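## Task

Take the black plate out of work nest N3 and place it in the yellow waste bin W1, which is loose on the bench. Apart from the bins, every other item on the bench has to finish where it began. The plate may be released only once it lies wholly inside W1, W1 must be standing upright on the bench at the end, and the result cannot depend on the robot still holding anything: open the gripper and move the arm away afterwards.

## Robot and tools

Robot: one six-joint FANUC CRX-5iA arm carrying a Robotiq 2F-140 two-finger gripper. There is a single arm and a single camera, cam_wrist (616x616), mounted on the wrist. Loose objects may occasionally be nudged by outside disturbances.

Frame: the scene frame has its origin on the table surface beneath the arm base, +z upward, and +y to the left when facing along +x. The base itself may be slightly tilted. Result lines report end_effector_position (metres) and end_effector_quat_wxyz in this frame; this point sits between the finger pads when closed. The printed position can be off from reality, more so when the arm is stretched out. The fingers point along the gripper's +z and open and close along its y axis. Closed fingertips extend about 33 mm past that point, fully open ones about 9 mm; closing pushes the tips roughly 24 mm further from the arm, so keep that clearance above any surface.

execute_actions takes "actions", a list holding zero or one item, plus optional "pictures" (boolean). An empty list sends nothing and returns the state with images. An item with "rows" (1 to 15 rows) and optional "steps" (3 to 15, default 15, each 1/30 s) is a motion; each row is used for one step and the final row repeats to fill the remaining steps. An item with only "steps" (up to 300) is a wait that sends no command. Images are returned only for an empty list or when "pictures": true. A refused call does nothing.

Each row is one list of 9 numbers, each in [-1, 1], in this order: J1 waist, J2 shoulder, J3 elbow, J4 forearm roll, J5 wrist pitch, J6 wrist roll, gripper position, gripper force_limit, gripper speed. The first six are joint offsets, not poses: they are measured from the joint angles in the most recent result that listed Joint positions (if no such result exists yet in the scene, or for a later call within the same reply, from the angles at the start of the action). Every row is counted from that same reference, not from the previous row. Scale: 1.0 equals 1.983 rad for J1 and J2, 2.38 rad for J3, and 2.975 rad for J4, J5 and J6. All zeros therefore pulls the arm back to the reference angles; it is not a way to hold still. Joint ranges (rad): J1 -3.491 to 3.491, J2 -3.140 to 3.140, J3 -1.187 to 4.328, J4 -3.316 to 3.316, J5 -3.140 to 3.140, J6 -3.927 to 3.927. A request more than 0.010 rad beyond a range end is refused; the true end may differ by up to 0.010 rad, and a joint asked past it stops there, which may produce a "joint sent to its limit" line.

The three gripper numbers are absolute settings. position: +1 fully open (140 mm), about -0.8 pads touching, -1 closes until blocked. force_limit: about 14 N at -1, 60 N at 0, 107 N at +1 (for parts up to 40 mm wide). speed: about 30 mm/s at -1, 140 at 0, 250 at +1. To grasp, command position -1 and confirm object_status is 2. Status codes: 0 moving, 1 blocked while opening, 2 blocked while closing, 3 reached target or pads met (a thin item might still be held). While status is 2, a changed force_limit only applies together with a new position value (e.g. switch -1 to -0.98). position_measured is in counts, 3 fully open to 230 pads touching, not linear in mm.

Motion limits: target speeds up to 2.62 (J1, J2), 3.14 (J3), 3.93 (J4-J6) rad/s with 0.5 s to accelerate; joints are coordinated to arrive together. Targets are clamped to lead measured angles by at most 0.805 (J1, J2), 0.966 (J3), 1.21 (J4-J6) rad, and scaled back if they would put the gripper over 70 mm from where it is. Each result is taken 3 steps before the action ends; those steps then run on. The simulation keeps running while the operator thinks, and the arm keeps heading for the last row until it settles. "joint command not followed" means the clearance check changed or blocked targets; HELD marks steps where a row was not fully sent.

Joint positions and Joint velocities lines list joints in column order (rad, rad/s).

Avoid: dropping the plate outside the bin, tipping or shoving W1 (it is not fixed), disturbing other bench items, knocking anything off the table (this ends the scene). Contact torque reaching the load limits (152 N m for J1-J3, 38 N m for J4-J6, including held weight) or an outside force of 150 N halts the arm for 10 s and drops the rest of the call. Holding loads heats motors; a MOTOR HOT line warns, and an OVER-TEMPERATURE FAULT applies the brakes until cool. Favour smooth, gentle moves.

zoom_image: "camera" ("cam_wrist") and "region" [x0, y0, x1, y1] in image pixels from the top-left, at most 504 by 504; gives a closer look at the latest image. read_manual returns licence texts only. finished_scene takes "scene", the number of the current scene, ends it irreversibly, reports success and starts the next task.

Each tool is called after "Call:" in YAML: its name, and indented under it one key for each argument.

## Session

Call:
execute_actions:
  actions: []

Scene clock: 0.00 s of 7200.00 s.
end_effector_position=(+0.8078, -0.3031, +0.2021) position_measured=3 object_status=3 end_effector_quat_wxyz=(-0.011, +0.906, +0.423, -0.006)
Joint positions: [-0.08   1.459  1.411  0.114 -1.415  2.622]
Joint velocities: [ 0.     0.    -0.001 -0.    -0.    -0.001]

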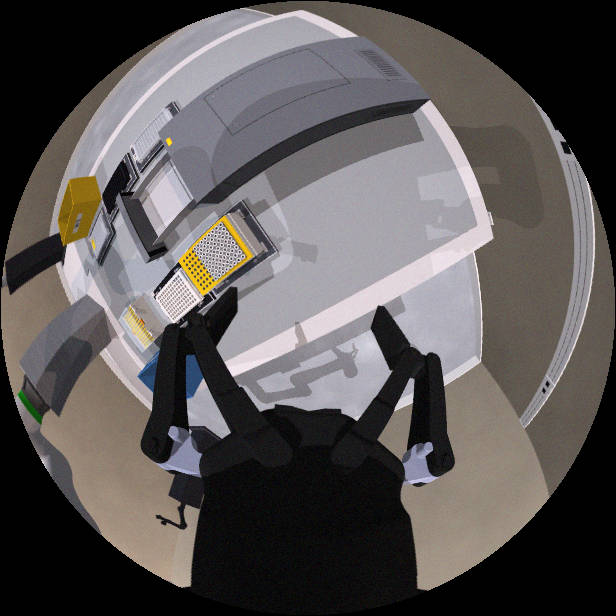

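Call:
execute_actions:
  actions:
    - {"rows":[[0.3,-0.383,-0.467,0,0.118,0,1,0,0]]}

Call:
execute_actions:
  actions:
    - {"steps":60}
  pictures: true

Scene clock: 0.60 s of 7200.00 s.
end_effector_position=(+0.8409, -0.1924, +0.2586) position_measured=3 object_status=3 end_effector_quat_wxyz=(-0.010, +0.873, +0.487, +0.013)
Joint positions: [ 0.057  1.283  1.169  0.114 -1.334  2.622]
Joint velocities: [ 0.441 -0.562 -0.841 -0.001  0.259 -0.   ]
Steps of this call (steps 1 to 6: nothing new was sent; steps 7 to 18: the first 12 steps of this action). Readings (joint positions | what the end effector reports):
7: [-0.080 1.459 1.411 0.114 -1.415 2.622] | position_measured=3 object_status=3
8: [-0.079 1.457 1.408 0.114 -1.415 2.622] | position_measured=3 object_status=3
10: [-0.064 1.437 1.382 0.114 -1.405 2.622] | position_measured=3 object_status=3
14: [-0.002 1.359 1.280 0.114 -1.369 2.622] | position_measured=3 object_status=3
18: the state above

Scene clock: 2.60 s of 7200.00 s.
end_effector_position=(+0.7086, +0.1315, +0.3987) position_measured=3 object_status=3 end_effector_quat_wxyz=(-0.024, +0.731, +0.680, +0.046)
Joint positions: [ 0.515  0.699  0.299  0.114 -1.064  2.622]
Joint velocities: [ 0.     0.     0.001  0.    -0.    -0.001]
Kept back: nothing.
Steps of this call (steps 1 to 3: the last 3 steps of your previous action; steps 4 to 60: the robot went on to your last target). Readings (joint positions | what the end effector reports):
1: [0.072 1.264 1.141 0.114 -1.325 2.622] | position_measured=3 object_status=3
2: [0.087 1.245 1.112 0.114 -1.316 2.622] | position_measured=3 object_status=3
4: [0.118 1.206 1.055 0.114 -1.298 2.622] | position_measured=3 object_status=3
8: [0.178 1.128 0.939 0.114 -1.263 2.622] | position_measured=3 object_status=3
60: the state above
The arm was judged still, so your last target was given up. Only a new action makes it travel on or press farther. Fingers that are still opening or closing keep moving.

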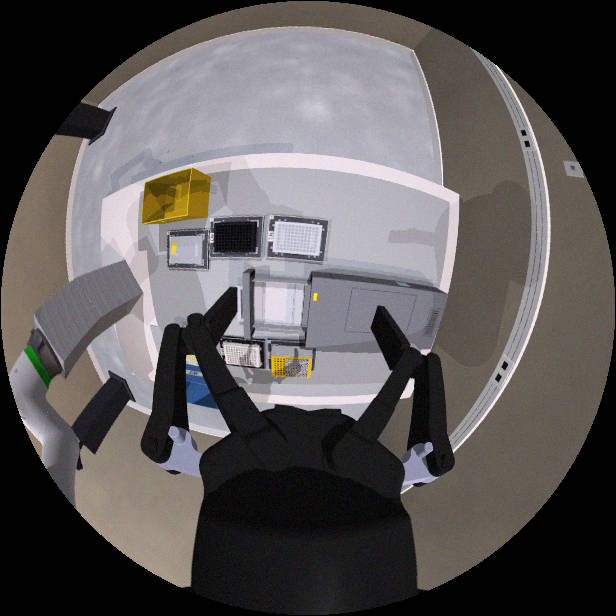

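Call:
execute_actions:
  actions:
    - {"rows":[[0.154,-0.151,-0.168,0,0.034,-0.1,1,0,0]]}

Call:
execute_actions:
  actions:
    - {"steps":30}
  pictures: true

Scene clock: 3.17 s of 7200.00 s.
end_effector_position=(+0.6189, +0.2163, +0.4390) position_measured=3 object_status=3 end_effector_quat_wxyz=(-0.033, +0.727, +0.683, +0.058)
Joint positions: [ 0.696  0.522  0.062  0.114 -1.004  2.446]
Joint velocities: [ 0.597 -0.585 -0.78  -0.     0.197 -0.578]
Steps of this call (steps 1 to 5: nothing new was sent; steps 6 to 17: the first 12 steps of this action). Readings (joint positions | what the end effector reports):
6: [0.515 0.699 0.299 0.114 -1.064 2.622] | position_measured=3 object_status=3
7: [0.517 0.697 0.296 0.114 -1.063 2.620] | position_measured=3 object_status=3
9: [0.536 0.678 0.270 0.114 -1.057 2.601] | position_measured=3 object_status=3
13: [0.616 0.600 0.166 0.114 -1.030 2.524] | position_measured=3 object_status=3
17: the state above

Scene clock: 4.17 s of 7200.00 s.
end_effector_position=(+0.5487, +0.2562, +0.4588) position_measured=3 object_status=3 end_effector_quat_wxyz=(-0.040, +0.725, +0.685, +0.065)
Joint positions: [ 0.82   0.4   -0.101  0.114 -0.963  2.325]
Joint velocities: [ 0.     0.     0.    -0.001 -0.    -0.   ]
Kept back: nothing.
Steps of this call (steps 1 to 3: the last 3 steps of your previous action; steps 4 to 30: the robot went on to your last target). Readings (joint positions | what the end effector reports):
1: [0.716 0.502 0.036 0.114 -0.997 2.426] | position_measured=3 object_status=3
2: [0.736 0.482 0.009 0.114 -0.991 2.407] | position_measured=3 object_status=3
4: [0.776 0.442 -0.043 0.114 -0.977 2.368] | position_measured=3 object_status=3
8: [0.819 0.401 -0.099 0.114 -0.963 2.326] | position_measured=3 object_status=3
30: the state above
The arm was judged still, so your last target was given up. Only a new action makes it travel on or press farther. Fingers that are still opening or closing keep moving.

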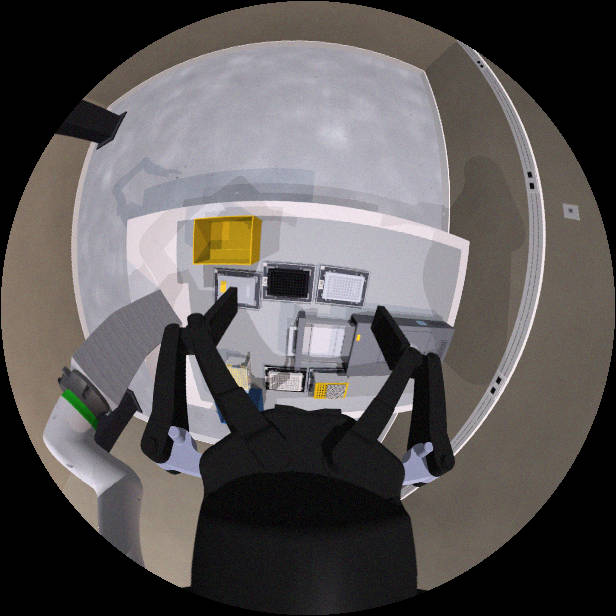

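Call:
execute_actions:
  actions:
    - {"rows":[[0.035,0.239,0.029,0.066,0.094,-0.53,1,0,0]]}

Call:
execute_actions:
  actions:
    - {"steps":30}
  pictures: true

Scene clock: 4.77 s of 7200.00 s.
end_effector_position=(+0.5594, +0.2833, +0.3846) position_measured=3 object_status=3 end_effector_quat_wxyz=(-0.028, +0.843, +0.535, +0.042)
Joint positions: [ 0.844  0.565 -0.077  0.182 -0.865  1.861]
Joint velocities: [ 0.085  0.585  0.084  0.24   0.344 -1.97 ]
Steps of this call (steps 1 to 6: nothing new was sent; steps 7 to 18: the first 12 steps of this action). Readings (joint positions | what the end effector reports):
7: [0.820 0.400 -0.101 0.114 -0.963 2.325] | position_measured=3 object_status=3
8: [0.820 0.400 -0.101 0.114 -0.962 2.321] | position_measured=3 object_status=3
10: [0.822 0.413 -0.099 0.120 -0.954 2.288] | position_measured=3 object_status=3
14: [0.832 0.480 -0.089 0.147 -0.915 2.117] | position_measured=3 object_status=3
18: the state above

Scene clock: 5.77 s of 7200.00 s.
end_effector_position=(+0.5480, +0.3270, +0.2337) position_measured=3 object_status=3 end_effector_quat_wxyz=(-0.005, +0.995, +0.098, +0.018)
Joint positions: [ 0.889  0.874 -0.032  0.31  -0.683  0.748]
Joint velocities: [ 0.     0.001  0.001  0.     0.    -0.001]
Kept back: nothing.
Steps of this call (steps 1 to 3: the last 3 steps of your previous action; steps 4 to 30: the robot went on to your last target). Readings (joint positions | what the end effector reports):
1: [0.847 0.584 -0.074 0.191 -0.854 1.793] | position_measured=3 object_status=3
2: [0.850 0.604 -0.071 0.199 -0.842 1.723] | position_measured=3 object_status=3
4: [0.856 0.642 -0.065 0.215 -0.819 1.584] | position_measured=3 object_status=3
8: [0.867 0.719 -0.054 0.246 -0.774 1.306] | position_measured=3 object_status=3
30: the state above

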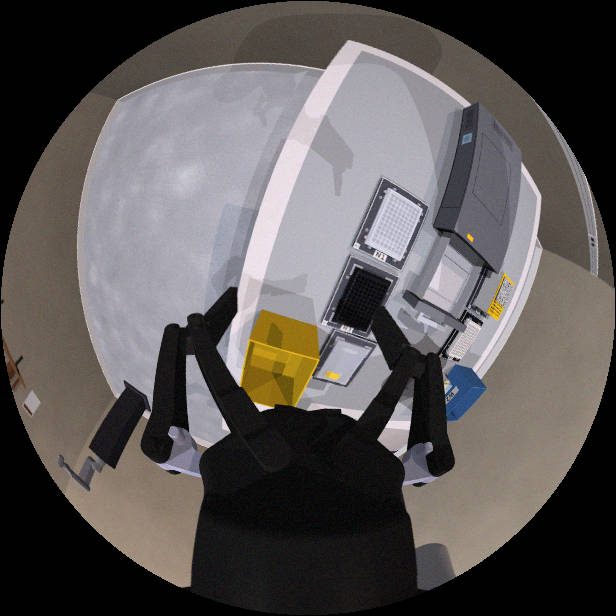

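Call:
execute_actions:
  actions:
    - {"rows":[[-0.076,0.0625,-0.061,0.034,0.075,-0.064,1,0,0]]}

Call:
execute_actions:
  actions:
    - {"steps":20}
  pictures: true

Scene clock: 6.30 s of 7200.00 s.
end_effector_position=(+0.5190, +0.2307, +0.1232) position_measured=3 object_status=3 end_effector_quat_wxyz=(+0.008, +1.000, +0.004, -0.010)
Joint positions: [ 0.749  0.989 -0.166  0.404 -0.476  0.572]
Joint velocities: [-0.267  0.219 -0.252  0.177  0.387 -0.329]
Steps of this call (steps 1 to 4: the robot went on to your last target; steps 5 to 16: the first 12 steps of this action). Readings (joint positions | what the end effector reports):
5: [0.889 0.874 -0.032 0.310 -0.683 0.748] | position_measured=3 object_status=3
6: [0.888 0.875 -0.034 0.312 -0.679 0.745] | position_measured=3 object_status=3
8: [0.867 0.892 -0.054 0.326 -0.648 0.718] | position_measured=3 object_status=3
12: [0.804 0.944 -0.114 0.368 -0.556 0.640] | position_measured=3 object_status=3
16: the state above

Scene clock: 6.97 s of 7200.00 s.
end_effector_position=(+0.5152, +0.2239, +0.1156) position_measured=3 object_status=3 end_effector_quat_wxyz=(+0.008, +1.000, -0.003, -0.012)
Joint positions: [ 0.739  0.998 -0.177  0.411 -0.46   0.558]
Joint velocities: [-0.001  0.001  0.     0.     0.     0.001]
Kept back: nothing.
Steps of this call (steps 1 to 3: the last 3 steps of your previous action; steps 4 to 20: the robot went on to your last target). Readings (joint positions | what the end effector reports):
1: [0.743 0.994 -0.173 0.408 -0.466 0.563] | position_measured=3 object_status=3
2: [0.740 0.997 -0.176 0.411 -0.462 0.560] | position_measured=3 object_status=3
4: [0.739 0.997 -0.176 0.411 -0.460 0.558] | position_measured=3 object_status=3
8: [0.739 0.997 -0.177 0.411 -0.460 0.558] | position_measured=3 object_status=3
20: the state above

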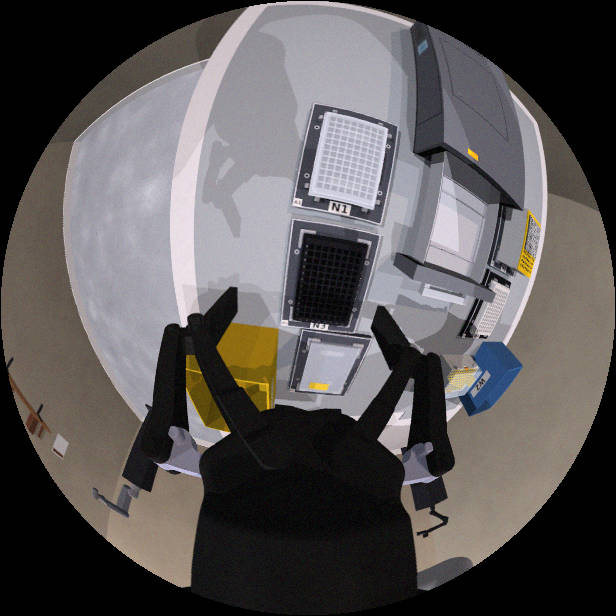

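Call:
execute_actions:
  actions:
    - {"rows":[[-0.028,0.0635,0.023,0.02,0.03,0.0,0.55,0,0]]}

Call:
execute_actions:
  actions:
    - {"steps":15}
  pictures: true

Scene clock: 7.50 s of 7200.00 s.
end_effector_position=(+0.5235, +0.2151, +0.0544) position_measured=59 object_status=0 end_effector_quat_wxyz=(-0.002, +1.000, +0.003, -0.011)
Joint positions: [ 0.683  1.123 -0.122  0.471 -0.371  0.558]
Joint velocities: [-0.001  0.001  0.003  0.003  0.002  0.   ]
Steps of this call (steps 1 to 4: the robot went on to your last target; steps 5 to 16: the first 12 steps of this action). Readings (joint positions | what the end effector reports):
5: [0.739 0.998 -0.177 0.412 -0.460 0.558] | position_measured=3 object_status=0
6: [0.738 1.000 -0.176 0.413 -0.458 0.558] | position_measured=5 object_status=0
8: [0.728 1.021 -0.166 0.423 -0.443 0.558] | position_measured=21 object_status=0
12: [0.691 1.105 -0.131 0.462 -0.385 0.558] | position_measured=51 object_status=0
16: the state above

Scene clock: 8.00 s of 7200.00 s.
end_effector_position=(+0.5236, +0.2151, +0.0544) position_measured=59 object_status=3 end_effector_quat_wxyz=(-0.002, +1.000, +0.003, -0.011)
Joint positions: [ 0.683  1.123 -0.122  0.471 -0.371  0.558]
Joint velocities: [-0.  0. -0. -0. -0. -0.]
Kept back: nothing.
Steps of this call (steps 1 to 3: the last 3 steps of your previous action; steps 4 to 15: the robot went on to your last target). Readings (joint positions | what the end effector reports):
1: [0.683 1.123 -0.122 0.471 -0.371 0.558] | position_measured=59 object_status=0
2: [0.683 1.123 -0.122 0.471 -0.371 0.558] | position_measured=59 object_status=0
4: [0.683 1.123 -0.122 0.471 -0.371 0.558] | position_measured=59 object_status=3
8: [0.683 1.123 -0.122 0.471 -0.371 0.558] | position_measured=59 object_status=3
15: the state above
The arm was judged still, so your last target was given up. Only a new action makes it travel on or press farther. Fingers that are still opening or closing keep moving.

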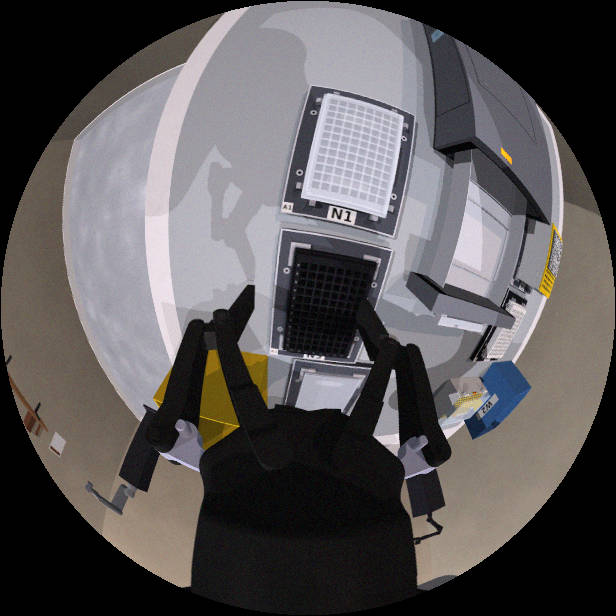

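Call:
execute_actions:
  actions:
    - {"rows":[[-0.018,-0.01,-0.026,0.01,0.014,-0.01,0.55,0,0]]}
  pictures: true

Scene clock: 8.47 s of 7200.00 s.
end_effector_position=(+0.5117, +0.1909, +0.0520) position_measured=59 object_status=3 end_effector_quat_wxyz=(-0.004, +1.000, -0.012, -0.016)
Joint positions: [ 0.648  1.104 -0.184  0.501 -0.329  0.528]
Joint velocities: [-0.001 -0.001 -0.001  0.     0.001  0.002]
Steps of this call (steps 1 to 2: nothing new was sent; steps 3 to 14: the first 12 steps of this action). Readings (joint positions | what the end effector reports):
3: [0.683 1.123 -0.122 0.471 -0.371 0.558] | position_measured=59 object_status=3
4: [0.682 1.123 -0.125 0.472 -0.369 0.556] | position_measured=59 object_status=3
6: [0.668 1.115 -0.150 0.484 -0.352 0.544] | position_measured=59 object_status=3
10: [0.648 1.104 -0.183 0.500 -0.330 0.528] | position_measured=59 object_status=3
14: the state above

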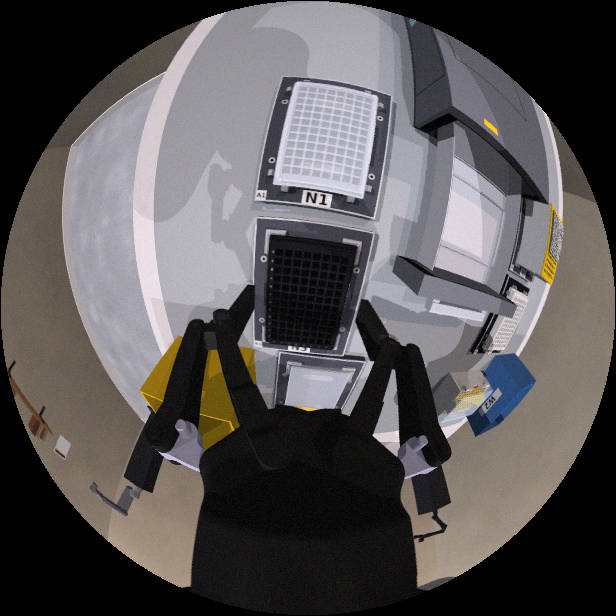

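Call:
execute_actions:
  actions:
    - {"rows":[[-0.002,0.024,0.012,0.005,0.007,-0.004,0.55,0,0]]}

Call:
execute_actions:
  actions:
    - {"rows":[[0,0,0,0,0,0,-1,0,-0.5]]}
  pictures: true

Scene clock: 18.80 s of 7200.00 s.
end_effector_position=(+0.5116, +0.1949, +0.0348) position_measured=59 object_status=3 end_effector_quat_wxyz=(-0.006, +1.000, -0.012, -0.017)
Joint positions: [ 0.645  1.144 -0.159  0.514 -0.314  0.517]
Joint velocities: [ 0.     0.    -0.001 -0.     0.    -0.   ]
FORCE FAULT: contact force on the arm reached its limit, and the arm stopped for 10 seconds. The contact can be on any part of the arm, not only on its tool. The arm's remaining commands of this call were not run. The arm holds still and accepts commands again. Move the arm away from the contact; if what it grips holds it there, let go first. Pushing or pulling that hard again can fault the arm again.
Kept back: nothing.
The stop began at step 10 of this call (marked STOPPED below). From that step on the arm followed nothing that you had sent. 9 steps, steps kept back included, did not run and will not run. Nothing is kept back now, and the robot has no last target.
Steps of this call (steps 1 to 3: the last 3 steps of your previous action; steps 4 to 9: the first 6 steps of this action; steps 10 to 310: the stop). Readings (joint positions | what the end effector reports):
4: [0.648 1.104 -0.184 0.501 -0.329 0.528] | position_measured=59 object_status=3
5: [0.647 1.105 -0.183 0.502 -0.328 0.527] | position_measured=59 object_status=3
7: [0.646 1.125 -0.170 0.508 -0.319 0.522] | position_measured=59 object_status=3
10: [0.644 1.145 -0.159 0.514 -0.313 0.517] | position_measured=59 object_status=3 STOPPED
11: [0.644 1.145 -0.159 0.514 -0.314 0.517] | position_measured=59 object_status=3
310: the state above

Scene clock: 18.83 s of 7200.00 s.
end_effector_position=(+0.5116, +0.1949, +0.0348) position_measured=59 object_status=3 end_effector_quat_wxyz=(-0.006, +1.000, -0.012, -0.017)
Joint positions: [ 0.645  1.144 -0.159  0.514 -0.314  0.517]
Joint velocities: [ 0.    -0.     0.    -0.001 -0.     0.001]
Kept back: nothing.
A stop began in an earlier call of the same reply, so what this call sent did not run. Send another action.
Steps of this call (step 1: nothing new was sent). Readings (joint positions | what the end effector reports):
1: the state above

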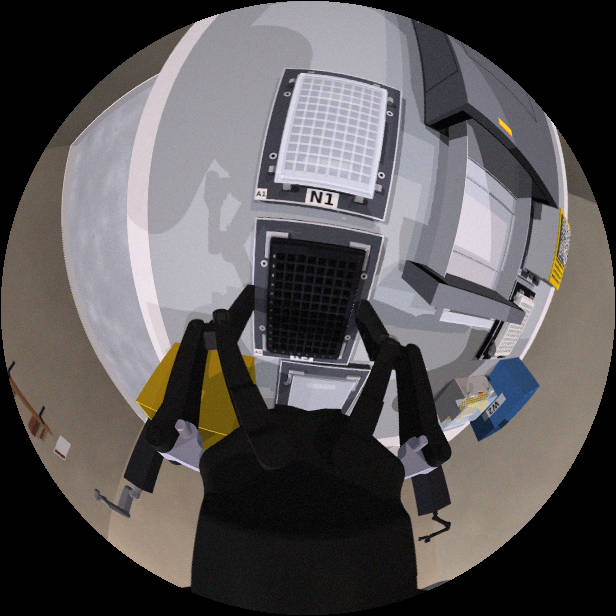

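Call:
execute_actions:
  actions:
    - {"rows":[[-0.007,-0.01,-0.005,0,-0.003,0.004,0.55,0,0]],"steps":10}

Call:
execute_actions:
  actions:
    - {"rows":[[0,0,0,0,0,0,-1,0,-0.5]]}
  pictures: true

Scene clock: 19.13 s of 7200.00 s.
end_effector_position=(+0.5146, +0.1848, +0.0419) position_measured=59 object_status=3 end_effector_quat_wxyz=(-0.003, +1.000, -0.013, -0.017)
Joint positions: [ 0.631  1.125 -0.17   0.514 -0.323  0.529]
Joint velocities: [-0.003 -0.007 -0.004 -0.001 -0.005  0.007]
Steps of this call (steps 1 to 2: nothing new was sent; steps 3 to 9: the first 7 steps of this action). Readings (joint positions | what the end effector reports):
3: [0.645 1.144 -0.159 0.514 -0.314 0.517] | position_measured=59 object_status=3
4: [0.643 1.142 -0.160 0.514 -0.315 0.518] | position_measured=59 object_status=3
6: [0.634 1.130 -0.167 0.514 -0.320 0.526] | position_measured=59 object_status=3
9: the state above

Scene clock: 19.63 s of 7200.00 s.
end_effector_position=(+0.5155, +0.1862, +0.0426) position_measured=105 object_status=0 end_effector_quat_wxyz=(-0.004, +1.000, -0.012, -0.016)
Joint positions: [ 0.632  1.124 -0.17   0.514 -0.321  0.529]
Joint velocities: [ 0.    -0.001 -0.001 -0.001 -0.     0.   ]
Steps of this call (steps 1 to 3: the last 3 steps of your previous action; steps 4 to 15: the first 12 steps of this action, its rows measured from where the robot was after step 3). Readings (joint positions | what the end effector reports):
3: [0.631 1.125 -0.170 0.514 -0.323 0.529] | position_measured=59 object_status=3
4: [0.631 1.125 -0.170 0.514 -0.323 0.529] | position_measured=59 object_status=0
5: [0.631 1.125 -0.170 0.514 -0.323 0.529] | position_measured=61 object_status=0
7: [0.631 1.125 -0.170 0.514 -0.323 0.529] | position_measured=70 object_status=0
11: [0.631 1.124 -0.170 0.514 -0.322 0.529] | position_measured=88 object_status=0
15: the state above

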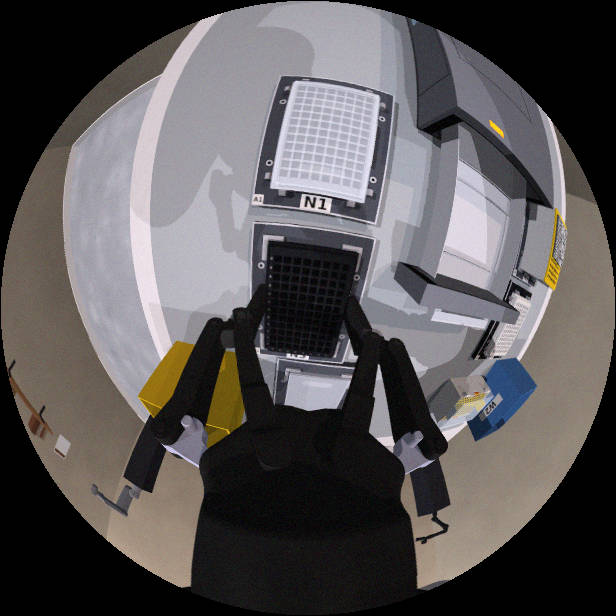

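Call:
execute_actions:
  actions:
    - {"rows":[[0,0,0,0,0,0,0.55,0,0.5]],"steps":12}

Call:
execute_actions:
  actions:
    - {"rows":[[-0.001,0.014,0.007,0,0.0045,0,0.55,0,0]],"steps":12}

Call:
execute_actions:
  actions:
    - {"rows":[[0,0,0,0,0,0,-1,0,-0.5]]}
  pictures: true

Scene clock: 20.03 s of 7200.00 s.
end_effector_position=(+0.5150, +0.1851, +0.0421) position_measured=59 object_status=0 end_effector_quat_wxyz=(-0.004, +1.000, -0.013, -0.017)
Joint positions: [ 0.631  1.124 -0.17   0.514 -0.322  0.529]
Joint velocities: [ 0.008  0.     0.003 -0.001  0.012  0.001]
Steps of this call (steps 1 to 3: the last 3 steps of your previous action; steps 4 to 12: the first 9 steps of this action). Readings (joint positions | what the end effector reports):
4: [0.632 1.124 -0.170 0.514 -0.322 0.529] | position_measured=105 object_status=0
5: [0.632 1.124 -0.170 0.514 -0.322 0.529] | position_measured=105 object_status=0
7: [0.630 1.124 -0.171 0.514 -0.325 0.529] | position_measured=82 object_status=0
11: [0.631 1.124 -0.170 0.514 -0.323 0.529] | position_measured=59 object_status=0
12: the state above

Scene clock: 30.33 s of 7200.00 s.
end_effector_position=(+0.5149, +0.1881, +0.0345) position_measured=59 object_status=3 end_effector_quat_wxyz=(-0.006, +1.000, -0.013, -0.017)
Joint positions: [ 0.631  1.143 -0.158  0.514 -0.314  0.529]
Joint velocities: [-0.    -0.     0.001 -0.001  0.    -0.   ]
FORCE FAULT: contact force on the arm reached its limit, and the arm stopped for 10 seconds. The contact can be on any part of the arm, not only on its tool. The arm's remaining commands of this call were not run. The arm holds still and accepts commands again. Move the arm away from the contact; if what it grips holds it there, let go first. Pushing or pulling that hard again can fault the arm again.
Kept back: nothing.
The stop began at step 9 of this call (marked STOPPED below). From that step on the arm followed nothing that you had sent. 7 steps, steps kept back included, did not run and will not run. Nothing is kept back now, and the robot has no last target.
Steps of this call (steps 1 to 3: the last 3 steps of your previous action; steps 4 to 8: the first 5 steps of this action, its rows measured from where the robot was after step 3; steps 9 to 309: the stop). Readings (joint positions | what the end effector reports):
3: [0.632 1.124 -0.170 0.514 -0.321 0.529] | position_measured=59 object_status=0
4: [0.632 1.124 -0.170 0.514 -0.321 0.529] | position_measured=59 object_status=0
5: [0.632 1.126 -0.169 0.514 -0.320 0.529] | position_measured=59 object_status=3
7: [0.631 1.142 -0.159 0.514 -0.312 0.529] | position_measured=59 object_status=3
9: [0.631 1.143 -0.158 0.514 -0.313 0.529] | position_measured=59 object_status=3 STOPPED
11: [0.631 1.143 -0.158 0.514 -0.313 0.529] | position_measured=59 object_status=3
309: the state above

Scene clock: 30.37 s of 7200.00 s.
end_effector_position=(+0.5149, +0.1881, +0.0345) position_measured=59 object_status=3 end_effector_quat_wxyz=(-0.006, +1.000, -0.013, -0.017)
Joint positions: [ 0.631  1.143 -0.158  0.514 -0.314  0.529]
Joint velocities: [-0.    -0.    -0.001  0.001 -0.     0.   ]
Kept back: nothing.
A stop began in an earlier call of the same reply, so what this call sent did not run. Send another action.
Steps of this call (step 1: nothing new was sent). Readings (joint positions | what the end effector reports):
1: the state above

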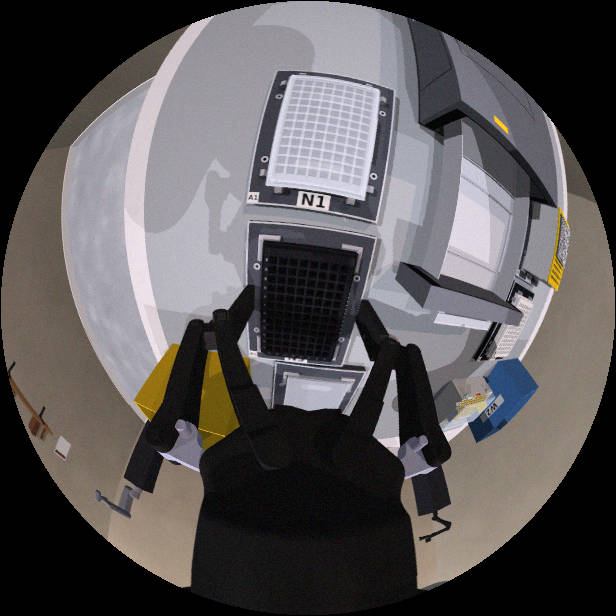

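The earlier grip had actually held (it stopped at 105). I'll redo it.

Call:
execute_actions:
  actions:
    - {"rows":[[0,-0.0105,-0.0055,0,-0.003,0,0.55,0,0]],"steps":10}

Call:
execute_actions:
  actions:
    - {"rows":[[0,0,0,0,0,0,-1,0,-0.5]]}

Call:
execute_actions:
  actions:
    - {"steps":6}

Call:
execute_actions:
  actions:
    - {"rows":[[0,-0.2,-0.07,-0.07,-0.085,0.06,-1,0,-0.5]]}

Call:
execute_actions:
  actions:
    - {"steps":15}
  pictures: true

Scene clock: 30.67 s of 7200.00 s.
end_effector_position=(+0.5160, +0.1852, +0.0432) position_measured=59 object_status=3 end_effector_quat_wxyz=(-0.004, +1.000, -0.013, -0.016)
Joint positions: [ 0.631  1.122 -0.171  0.514 -0.322  0.529]
Joint velocities: [ 0.    -0.007 -0.006 -0.001 -0.006 -0.001]
Steps of this call (steps 1 to 2: nothing new was sent; steps 3 to 9: the first 7 steps of this action). Readings (joint positions | what the end effector reports):
3: [0.631 1.143 -0.158 0.514 -0.314 0.529] | position_measured=59 object_status=3
4: [0.631 1.141 -0.159 0.514 -0.314 0.529] | position_measured=59 object_status=3
6: [0.631 1.128 -0.167 0.514 -0.320 0.529] | position_measured=59 object_status=3
9: the state above

Scene clock: 31.17 s of 7200.00 s.
end_effector_position=(+0.5167, +0.1866, +0.0439) position_measured=105 object_status=0 end_effector_quat_wxyz=(-0.005, +1.000, -0.013, -0.015)
Joint positions: [ 0.632  1.121 -0.17   0.514 -0.321  0.529]
Joint velocities: [-0.    -0.     0.    -0.002 -0.     0.001]
Steps of this call (steps 1 to 3: the last 3 steps of your previous action; steps 4 to 15: the first 12 steps of this action, its rows measured from where the robot was after step 3). Readings (joint positions | what the end effector reports):
3: [0.631 1.122 -0.171 0.514 -0.322 0.529] | position_measured=59 object_status=3
4: [0.631 1.122 -0.171 0.514 -0.322 0.529] | position_measured=59 object_status=0
5: [0.631 1.122 -0.171 0.514 -0.322 0.529] | position_measured=61 object_status=0
7: [0.631 1.122 -0.171 0.514 -0.322 0.529] | position_measured=70 object_status=0
11: [0.631 1.122 -0.171 0.514 -0.322 0.529] | position_measured=88 object_status=0
15: the state above

Scene clock: 31.37 s of 7200.00 s.
end_effector_position=(+0.5165, +0.1859, +0.0438) position_measured=105 object_status=2 end_effector_quat_wxyz=(-0.005, +1.000, -0.013, -0.015)
Joint positions: [ 0.631  1.121 -0.171  0.514 -0.322  0.529]
Joint velocities: [-0.002 -0.    -0.001 -0.    -0.004  0.001]
Kept back: nothing.
Steps of this call (steps 1 to 3: the last 3 steps of your previous action; steps 4 to 6: the robot went on to your last target). Readings (joint positions | what the end effector reports):
1: [0.632 1.121 -0.170 0.514 -0.321 0.529] | position_measured=105 object_status=0
2: [0.632 1.121 -0.170 0.514 -0.321 0.529] | position_measured=105 object_status=0
4: [0.632 1.121 -0.171 0.514 -0.321 0.529] | position_measured=105 object_status=0
6: the state above

Scene clock: 31.77 s of 7200.00 s.
end_effector_position=(+0.5158, +0.1478, +0.1448) position_measured=151 object_status=0 end_effector_quat_wxyz=(+0.009, +0.999, -0.029, -0.020)
Joint positions: [ 0.629  0.885 -0.271  0.389 -0.471  0.636]
Joint velocities: [ 0.    -0.837 -0.336 -0.424 -0.525  0.372]
Steps of this call (steps 1 to 12: the first 12 steps of this action). Readings (joint positions | what the end effector reports):
1: [0.631 1.121 -0.171 0.514 -0.322 0.529] | position_measured=105 object_status=2
2: [0.631 1.120 -0.172 0.513 -0.322 0.530] | position_measured=105 object_status=2
4: [0.631 1.099 -0.181 0.501 -0.322 0.540] | position_measured=107 object_status=2
8: [0.631 0.995 -0.224 0.448 -0.397 0.586] | position_measured=112 object_status=0
12: the state above

Scene clock: 32.27 s of 7200.00 s.
end_effector_position=(+0.4994, +0.1256, +0.2084) position_measured=220 object_status=0 end_effector_quat_wxyz=(+0.010, +0.999, -0.037, -0.030)
Joint positions: [ 0.631  0.725 -0.337  0.306 -0.575  0.708]
Joint velocities: [ 0.001 -0.001  0.    -0.     0.     0.001]
Kept back: nothing.
Steps of this call (steps 1 to 3: the last 3 steps of your previous action; steps 4 to 15: the robot went on to your last target). Readings (joint positions | what the end effector reports):
1: [0.629 0.856 -0.283 0.374 -0.489 0.649] | position_measured=156 object_status=0
2: [0.630 0.828 -0.295 0.359 -0.507 0.662] | position_measured=160 object_status=0
4: [0.630 0.776 -0.316 0.333 -0.541 0.685] | position_measured=169 object_status=0
8: [0.631 0.726 -0.337 0.307 -0.574 0.707] | position_measured=188 object_status=0
15: the state above

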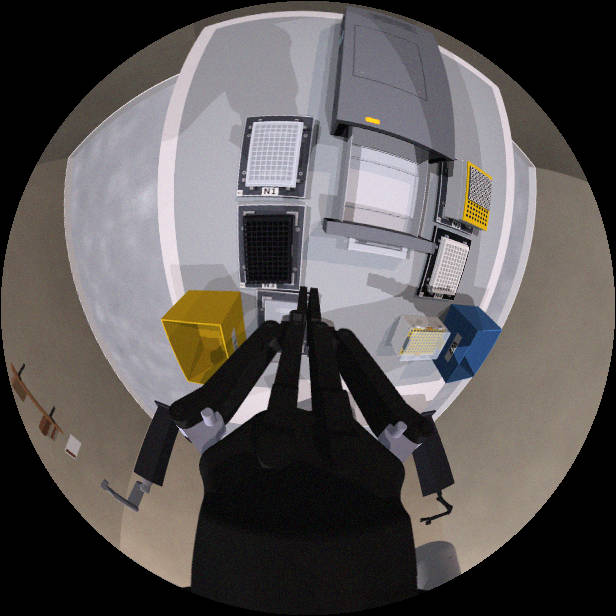

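Call:
execute_actions:
  actions:
    - {"rows":[[0.0177,0.14,0.049,0.049,0.0595,-0.054,0.55,0,1]]}

Call:
execute_actions:
  actions:
    - {"steps":15}
  pictures: true

Scene clock: 32.77 s of 7200.00 s.
end_effector_position=(+0.5160, +0.1756, +0.1184) position_measured=98 object_status=0 end_effector_quat_wxyz=(+0.005, +1.000, -0.024, -0.015)
Joint positions: [ 0.661  0.956 -0.24   0.427 -0.428  0.574]
Joint velocities: [ 0.08   0.633  0.262  0.327  0.399 -0.36 ]
Steps of this call (steps 1 to 3: the robot went on to your last target; steps 4 to 15: the first 12 steps of this action). Readings (joint positions | what the end effector reports):
4: [0.631 0.725 -0.337 0.306 -0.575 0.708] | position_measured=233 object_status=0
5: [0.632 0.726 -0.336 0.306 -0.574 0.707] | position_measured=233 object_status=0
7: [0.634 0.747 -0.328 0.318 -0.561 0.695] | position_measured=206 object_status=0
11: [0.647 0.850 -0.284 0.372 -0.495 0.635] | position_measured=152 object_status=0
15: the state above

Scene clock: 33.27 s of 7200.00 s.
end_effector_position=(+0.5160, +0.1863, +0.0990) position_measured=59 object_status=3 end_effector_quat_wxyz=(+0.003, +1.000, -0.021, -0.013)
Joint positions: [ 0.666  1.002 -0.221  0.452 -0.398  0.547]
Joint velocities: [ 0.     0.001 -0.    -0.001  0.     0.002]
Kept back: nothing.
Steps of this call (steps 1 to 3: the last 3 steps of your previous action; steps 4 to 15: the robot went on to your last target). Readings (joint positions | what the end effector reports):
1: [0.663 0.975 -0.232 0.437 -0.415 0.563] | position_measured=85 object_status=0
2: [0.665 0.989 -0.226 0.444 -0.406 0.555] | position_measured=71 object_status=0
4: [0.666 1.002 -0.221 0.451 -0.398 0.548] | position_measured=59 object_status=0
8: [0.666 1.002 -0.221 0.452 -0.398 0.547] | position_measured=59 object_status=3
15: the state above

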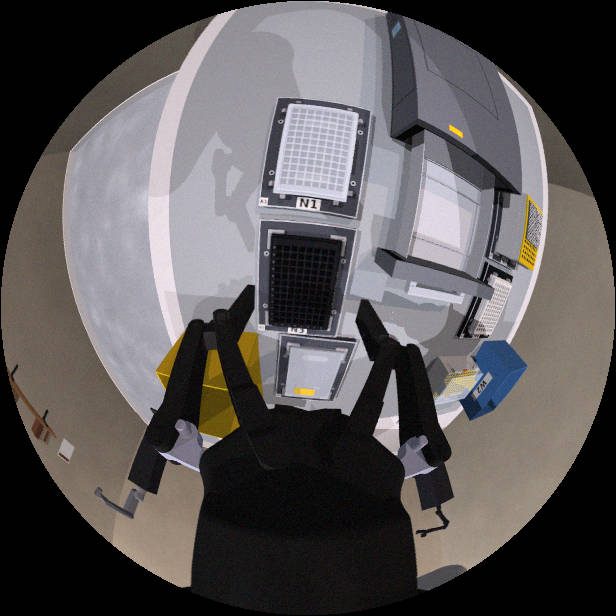

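Straight vertical path now. Target J1 .634, J2 1.123.

Call:
execute_actions:
  actions:
    - {"rows":[[-0.0162,0.061,0.021,0.021,0.0255,-0.006,0.55,1,0]]}

Call:
execute_actions:
  actions:
    - {"rows":[[0,0,0,0,0,0,-1,1,-0.5]]}

Call:
execute_actions:
  actions:
    - {"steps":8}

Call:
execute_actions:
  actions:
    - {"rows":[[0.001,-0.004,-0.0014,-0.0014,-0.0017,0.0004,-1,1,-0.5],[0.002,-0.008,-0.0028,-0.0028,-0.0034,0.0008,-1,1,-0.5],[0.003,-0.012,-0.0042,-0.0042,-0.0051,0.0012,-1,1,-0.5],[0.004,-0.016,-0.0056,-0.0056,-0.0068,0.0016,-1,1,-0.5],[0.005,-0.02,-0.007,-0.007,-0.0085,0.002,-1,1,-0.5],[0.007,-0.025,-0.009,-0.009,-0.0105,0.0025,-1,1,-0.5],[0.009,-0.03,-0.0105,-0.0105,-0.0127,0.003,-1,1,-0.5],[0.0177,-0.061,-0.021,-0.021,-0.0255,0.006,-1,1,-0.5]]}
  pictures: true

Scene clock: 33.83 s of 7200.00 s.
end_effector_position=(+0.5150, +0.1871, +0.0430) position_measured=59 object_status=3 end_effector_quat_wxyz=(-0.004, +1.000, -0.011, -0.016)
Joint positions: [ 0.634  1.123 -0.171  0.514 -0.322  0.529]
Joint velocities: [-0.     0.     0.001  0.001  0.002 -0.   ]
Steps of this call (steps 1 to 5: the robot went on to your last target; steps 6 to 17: the first 12 steps of this action). Readings (joint positions | what the end effector reports):
6: [0.666 1.002 -0.221 0.452 -0.398 0.547] | position_measured=59 object_status=3
7: [0.666 1.005 -0.219 0.453 -0.396 0.547] | position_measured=59 object_status=3
9: [0.660 1.026 -0.211 0.464 -0.383 0.544] | position_measured=59 object_status=3
13: [0.639 1.107 -0.178 0.505 -0.332 0.532] | position_measured=59 object_status=3
17: the state above

Scene clock: 34.33 s of 7200.00 s.
end_effector_position=(+0.5157, +0.1883, +0.0433) position_measured=107 object_status=0 end_effector_quat_wxyz=(-0.005, +1.000, -0.011, -0.015)
Joint positions: [ 0.635  1.123 -0.17   0.514 -0.32   0.529]
Joint velocities: [-0.    -0.004 -0.    -0.001 -0.005  0.001]
Steps of this call (steps 1 to 3: the last 3 steps of your previous action; steps 4 to 15: the first 12 steps of this action, its rows measured from where the robot was after step 3). Readings (joint positions | what the end effector reports):
3: [0.634 1.123 -0.171 0.514 -0.322 0.529] | position_measured=59 object_status=3
4: [0.634 1.123 -0.171 0.514 -0.322 0.529] | position_measured=59 object_status=0
5: [0.634 1.123 -0.171 0.514 -0.322 0.529] | position_measured=61 object_status=0
7: [0.634 1.123 -0.171 0.514 -0.322 0.529] | position_measured=70 object_status=0
11: [0.634 1.123 -0.170 0.514 -0.321 0.529] | position_measured=88 object_status=0
15: the state above

Scene clock: 34.60 s of 7200.00 s.
end_effector_position=(+0.5154, +0.1875, +0.0432) position_measured=110 object_status=2 end_effector_quat_wxyz=(-0.004, +1.000, -0.011, -0.016)
Joint positions: [ 0.635  1.123 -0.17   0.514 -0.321  0.529]
Joint velocities: [-0.002 -0.001 -0.001 -0.    -0.002  0.001]
Kept back: nothing.
Steps of this call (steps 1 to 3: the last 3 steps of your previous action; steps 4 to 8: the robot went on to your last target). Readings (joint positions | what the end effector reports):
1: [0.635 1.123 -0.170 0.514 -0.320 0.529] | position_measured=109 object_status=0
2: [0.635 1.123 -0.170 0.514 -0.321 0.529] | position_measured=109 object_status=0
4: [0.635 1.123 -0.170 0.514 -0.321 0.529] | position_measured=109 object_status=0
8: the state above

Scene clock: 35.00 s of 7200.00 s.
end_effector_position=(+0.5163, +0.1880, +0.0906) position_measured=112 object_status=2 end_effector_quat_wxyz=(+0.001, +1.000, -0.019, -0.013)
Joint positions: [ 0.664  1.021 -0.213  0.462 -0.385  0.544]
Joint velocities: [ 0.113 -0.39  -0.153 -0.192 -0.232  0.054]
Steps of this call (steps 1 to 12: the first 12 steps of this action). Readings (joint positions | what the end effector reports):
1: [0.635 1.123 -0.171 0.514 -0.321 0.529] | position_measured=110 object_status=2
2: [0.635 1.121 -0.171 0.513 -0.322 0.529] | position_measured=110 object_status=2
4: [0.637 1.112 -0.176 0.508 -0.329 0.531] | position_measured=112 object_status=2
8: [0.645 1.082 -0.189 0.492 -0.349 0.536] | position_measured=112 object_status=2
12: the state above

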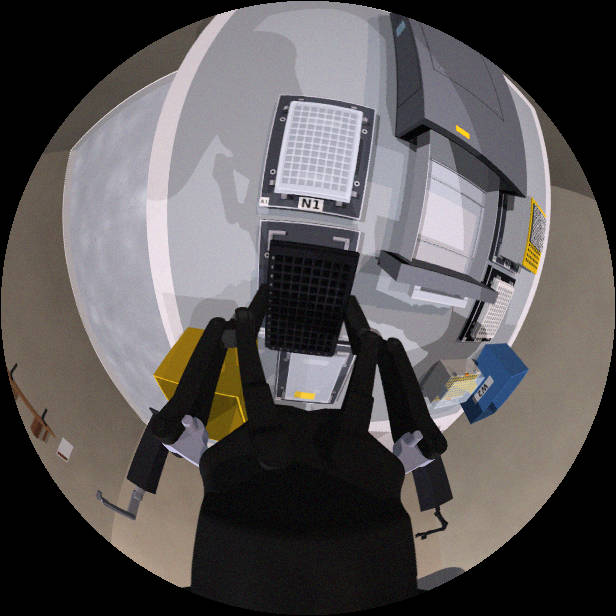

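Call:
execute_actions:
  actions:
    - {"rows":[[0.03,-0.17,-0.06,-0.052,-0.07,0.03,-1,1,-0.5]]}

Call:
execute_actions:
  actions:
    - {"steps":8}

Call:
execute_actions:
  actions:
    - {"rows":[[0.19,-0.029,-0.055,0.01,0.01,-0.125,-1,1,-0.5]]}

Call:
execute_actions:
  actions:
    - {"steps":15}
  pictures: true

Scene clock: 35.53 s of 7200.00 s.
end_effector_position=(+0.4997, +0.1723, +0.2034) position_measured=112 object_status=2 end_effector_quat_wxyz=(+0.009, +0.999, -0.028, -0.016)
Joint positions: [ 0.711  0.758 -0.324  0.341 -0.548  0.613]
Joint velocities: [ 0.131 -0.773 -0.326 -0.347 -0.473  0.206]
Steps of this call (steps 1 to 3: the last 3 steps of your previous action; step 4: the robot went on to your last target; steps 5 to 16: the first 12 steps of this action). Readings (joint positions | what the end effector reports):
5: [0.670 1.002 -0.220 0.452 -0.397 0.547] | position_measured=112 object_status=2
6: [0.670 1.000 -0.222 0.451 -0.399 0.548] | position_measured=112 object_status=2
8: [0.674 0.978 -0.231 0.441 -0.412 0.554] | position_measured=112 object_status=2
12: [0.692 0.872 -0.275 0.393 -0.477 0.582] | position_measured=112 object_status=2
16: the state above

Scene clock: 35.80 s of 7200.00 s.
end_effector_position=(+0.4894, +0.1670, +0.2324) position_measured=112 object_status=2 end_effector_quat_wxyz=(+0.008, +0.999, -0.030, -0.020)
Joint positions: [ 0.723  0.685 -0.355  0.307 -0.594  0.634]
Joint velocities: [ 0.    -0.001 -0.002  0.001 -0.001 -0.   ]
Kept back: nothing.
Steps of this call (steps 1 to 3: the last 3 steps of your previous action; steps 4 to 8: the robot went on to your last target). Readings (joint positions | what the end effector reports):
1: [0.715 0.734 -0.334 0.330 -0.563 0.620] | position_measured=112 object_status=2
2: [0.718 0.714 -0.342 0.321 -0.575 0.625] | position_measured=112 object_status=2
4: [0.722 0.690 -0.353 0.310 -0.590 0.632] | position_measured=112 object_status=2
8: the state above

Scene clock: 36.20 s of 7200.00 s.
end_effector_position=(+0.4225, +0.2545, +0.2523) position_measured=112 object_status=2 end_effector_quat_wxyz=(+0.009, +1.000, -0.018, -0.008)
Joint positions: [ 0.959  0.649 -0.437  0.326 -0.575  0.401]
Joint velocities: [ 0.816 -0.124 -0.282  0.064  0.066 -0.802]
Steps of this call (steps 1 to 12: the first 12 steps of this action). Readings (joint positions | what the end effector reports):
1: [0.723 0.685 -0.355 0.307 -0.594 0.634] | position_measured=112 object_status=2
2: [0.726 0.684 -0.356 0.307 -0.594 0.632] | position_measured=112 object_status=2
4: [0.747 0.681 -0.364 0.308 -0.593 0.610] | position_measured=112 object_status=2
8: [0.849 0.665 -0.399 0.317 -0.584 0.509] | position_measured=112 object_status=2
12: the state above

Scene clock: 36.70 s of 7200.00 s.
end_effector_position=(+0.3759, +0.2962, +0.2634) position_measured=112 object_status=2 end_effector_quat_wxyz=(+0.009, +1.000, -0.011, -0.000)
Joint positions: [ 1.1    0.627 -0.486  0.337 -0.564  0.262]
Joint velocities: [ 0.001  0.    -0.001  0.    -0.    -0.001]
Kept back: nothing.
Steps of this call (steps 1 to 3: the last 3 steps of your previous action; steps 4 to 15: the robot went on to your last target). Readings (joint positions | what the end effector reports):
1: [0.986 0.644 -0.447 0.328 -0.573 0.374] | position_measured=112 object_status=2
2: [1.014 0.640 -0.456 0.330 -0.571 0.347] | position_measured=112 object_status=2
4: [1.061 0.633 -0.473 0.334 -0.567 0.301] | position_measured=112 object_status=2
8: [1.100 0.627 -0.486 0.337 -0.564 0.262] | position_measured=112 object_status=2
15: the state above

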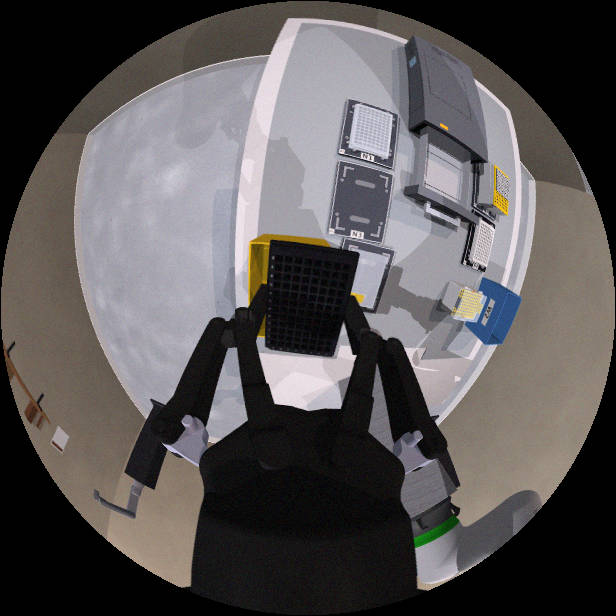

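Call:
execute_actions:
  actions:
    - {"rows":[[0,0.1,0.021,0.034,0.043,-0.015,-1,1,-0.5]]}

Call:
execute_actions:
  actions:
    - {"steps":8}
  pictures: true

Scene clock: 37.17 s of 7200.00 s.
end_effector_position=(+0.3711, +0.3197, +0.1879) position_measured=112 object_status=2 end_effector_quat_wxyz=(+0.013, +1.000, +0.023, -0.002)
Joint positions: [ 1.1    0.822 -0.437  0.436 -0.438  0.218]
Joint velocities: [-0.     0.163  0.041  0.082  0.104 -0.036]
Steps of this call (steps 1 to 2: the robot went on to your last target; steps 3 to 14: the first 12 steps of this action). Readings (joint positions | what the end effector reports):
3: [1.100 0.627 -0.486 0.337 -0.564 0.262] | position_measured=112 object_status=2
4: [1.100 0.629 -0.486 0.338 -0.562 0.261] | position_measured=112 object_status=2
6: [1.100 0.650 -0.480 0.349 -0.548 0.256] | position_measured=112 object_status=2
10: [1.100 0.756 -0.454 0.402 -0.481 0.233] | position_measured=112 object_status=2
14: the state above

Scene clock: 37.43 s of 7200.00 s.
end_effector_position=(+0.3710, +0.3202, +0.1868) position_measured=112 object_status=2 end_effector_quat_wxyz=(+0.013, +1.000, +0.024, -0.002)
Joint positions: [ 1.1    0.825 -0.436  0.438 -0.436  0.217]
Joint velocities: [-0.     0.    -0.     0.     0.     0.001]
Kept back: nothing.
Steps of this call (steps 1 to 3: the last 3 steps of your previous action; steps 4 to 8: the robot went on to your last target). Readings (joint positions | what the end effector reports):
1: [1.100 0.825 -0.436 0.438 -0.436 0.217] | position_measured=112 object_status=2
2: [1.100 0.825 -0.436 0.438 -0.436 0.217] | position_measured=112 object_status=2
4: [1.100 0.825 -0.436 0.438 -0.436 0.217] | position_measured=112 object_status=2
8: the state above

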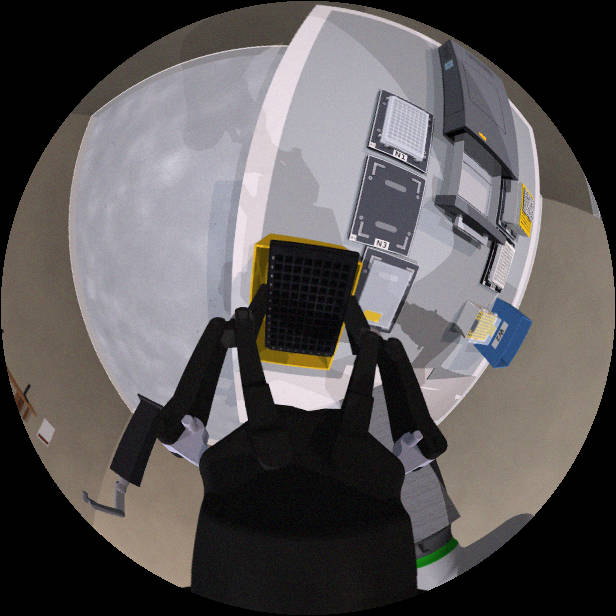

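Call:
execute_actions:
  actions:
    - {"rows":[[0,0.053,-0.008,0.025,0.04,-0.03,-1,1,-0.5]]}
  pictures: true

Scene clock: 37.90 s of 7200.00 s.
end_effector_position=(+0.3456, +0.3225, +0.1363) position_measured=112 object_status=2 end_effector_quat_wxyz=(+0.007, +1.000, +0.024, -0.014)
Joint positions: [ 1.1    0.93  -0.455  0.512 -0.317  0.128]
Joint velocities: [-0.    -0.    -0.001 -0.001  0.001 -0.002]
Steps of this call (steps 1 to 2: the robot went on to your last target; steps 3 to 14: the first 12 steps of this action). Readings (joint positions | what the end effector reports):
3: [1.100 0.825 -0.436 0.438 -0.436 0.217] | position_measured=112 object_status=2
4: [1.100 0.828 -0.436 0.440 -0.433 0.215] | position_measured=112 object_status=2
6: [1.100 0.849 -0.440 0.455 -0.409 0.197] | position_measured=112 object_status=2
10: [1.100 0.921 -0.454 0.505 -0.328 0.136] | position_measured=112 object_status=2
14: the state above

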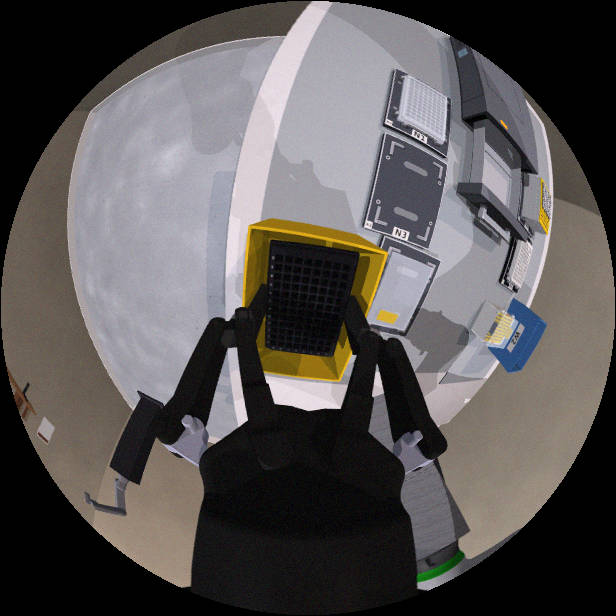

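Call:
execute_actions:
  actions:
    - {"rows":[[-0.014,0.05,0.022,0.013,0.017,-0.008,-1,1,-0.5]]}
  pictures: true

Scene clock: 38.40 s of 7200.00 s.
end_effector_position=(+0.3472, +0.3293, +0.0962) position_measured=112 object_status=2 end_effector_quat_wxyz=(+0.003, +1.000, +0.020, -0.021)
Joint positions: [ 1.072  1.029 -0.403  0.551 -0.266  0.104]
Joint velocities: [-0.    -0.     0.     0.002  0.    -0.001]
Steps of this call (steps 1 to 3: the last 3 steps of your previous action; steps 4 to 15: the first 12 steps of this action). Readings (joint positions | what the end effector reports):
4: [1.100 0.930 -0.455 0.512 -0.317 0.128] | position_measured=112 object_status=2
5: [1.100 0.933 -0.454 0.513 -0.316 0.127] | position_measured=112 object_status=2
7: [1.094 0.954 -0.443 0.522 -0.305 0.122] | position_measured=112 object_status=2
11: [1.074 1.022 -0.407 0.548 -0.270 0.106] | position_measured=112 object_status=2
15: the state above

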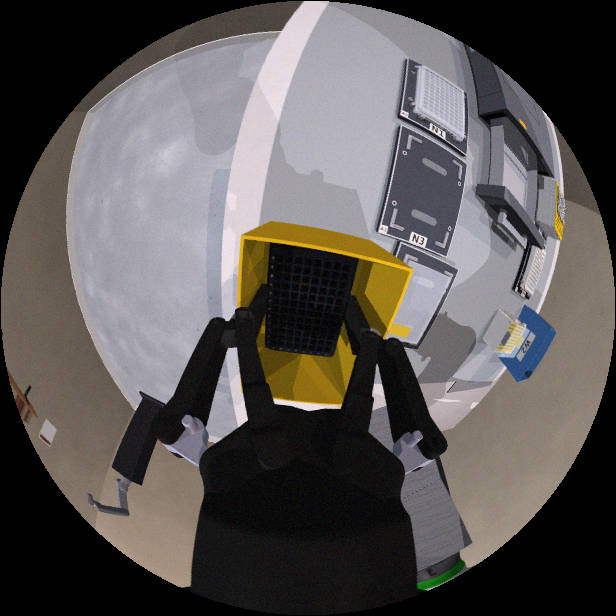

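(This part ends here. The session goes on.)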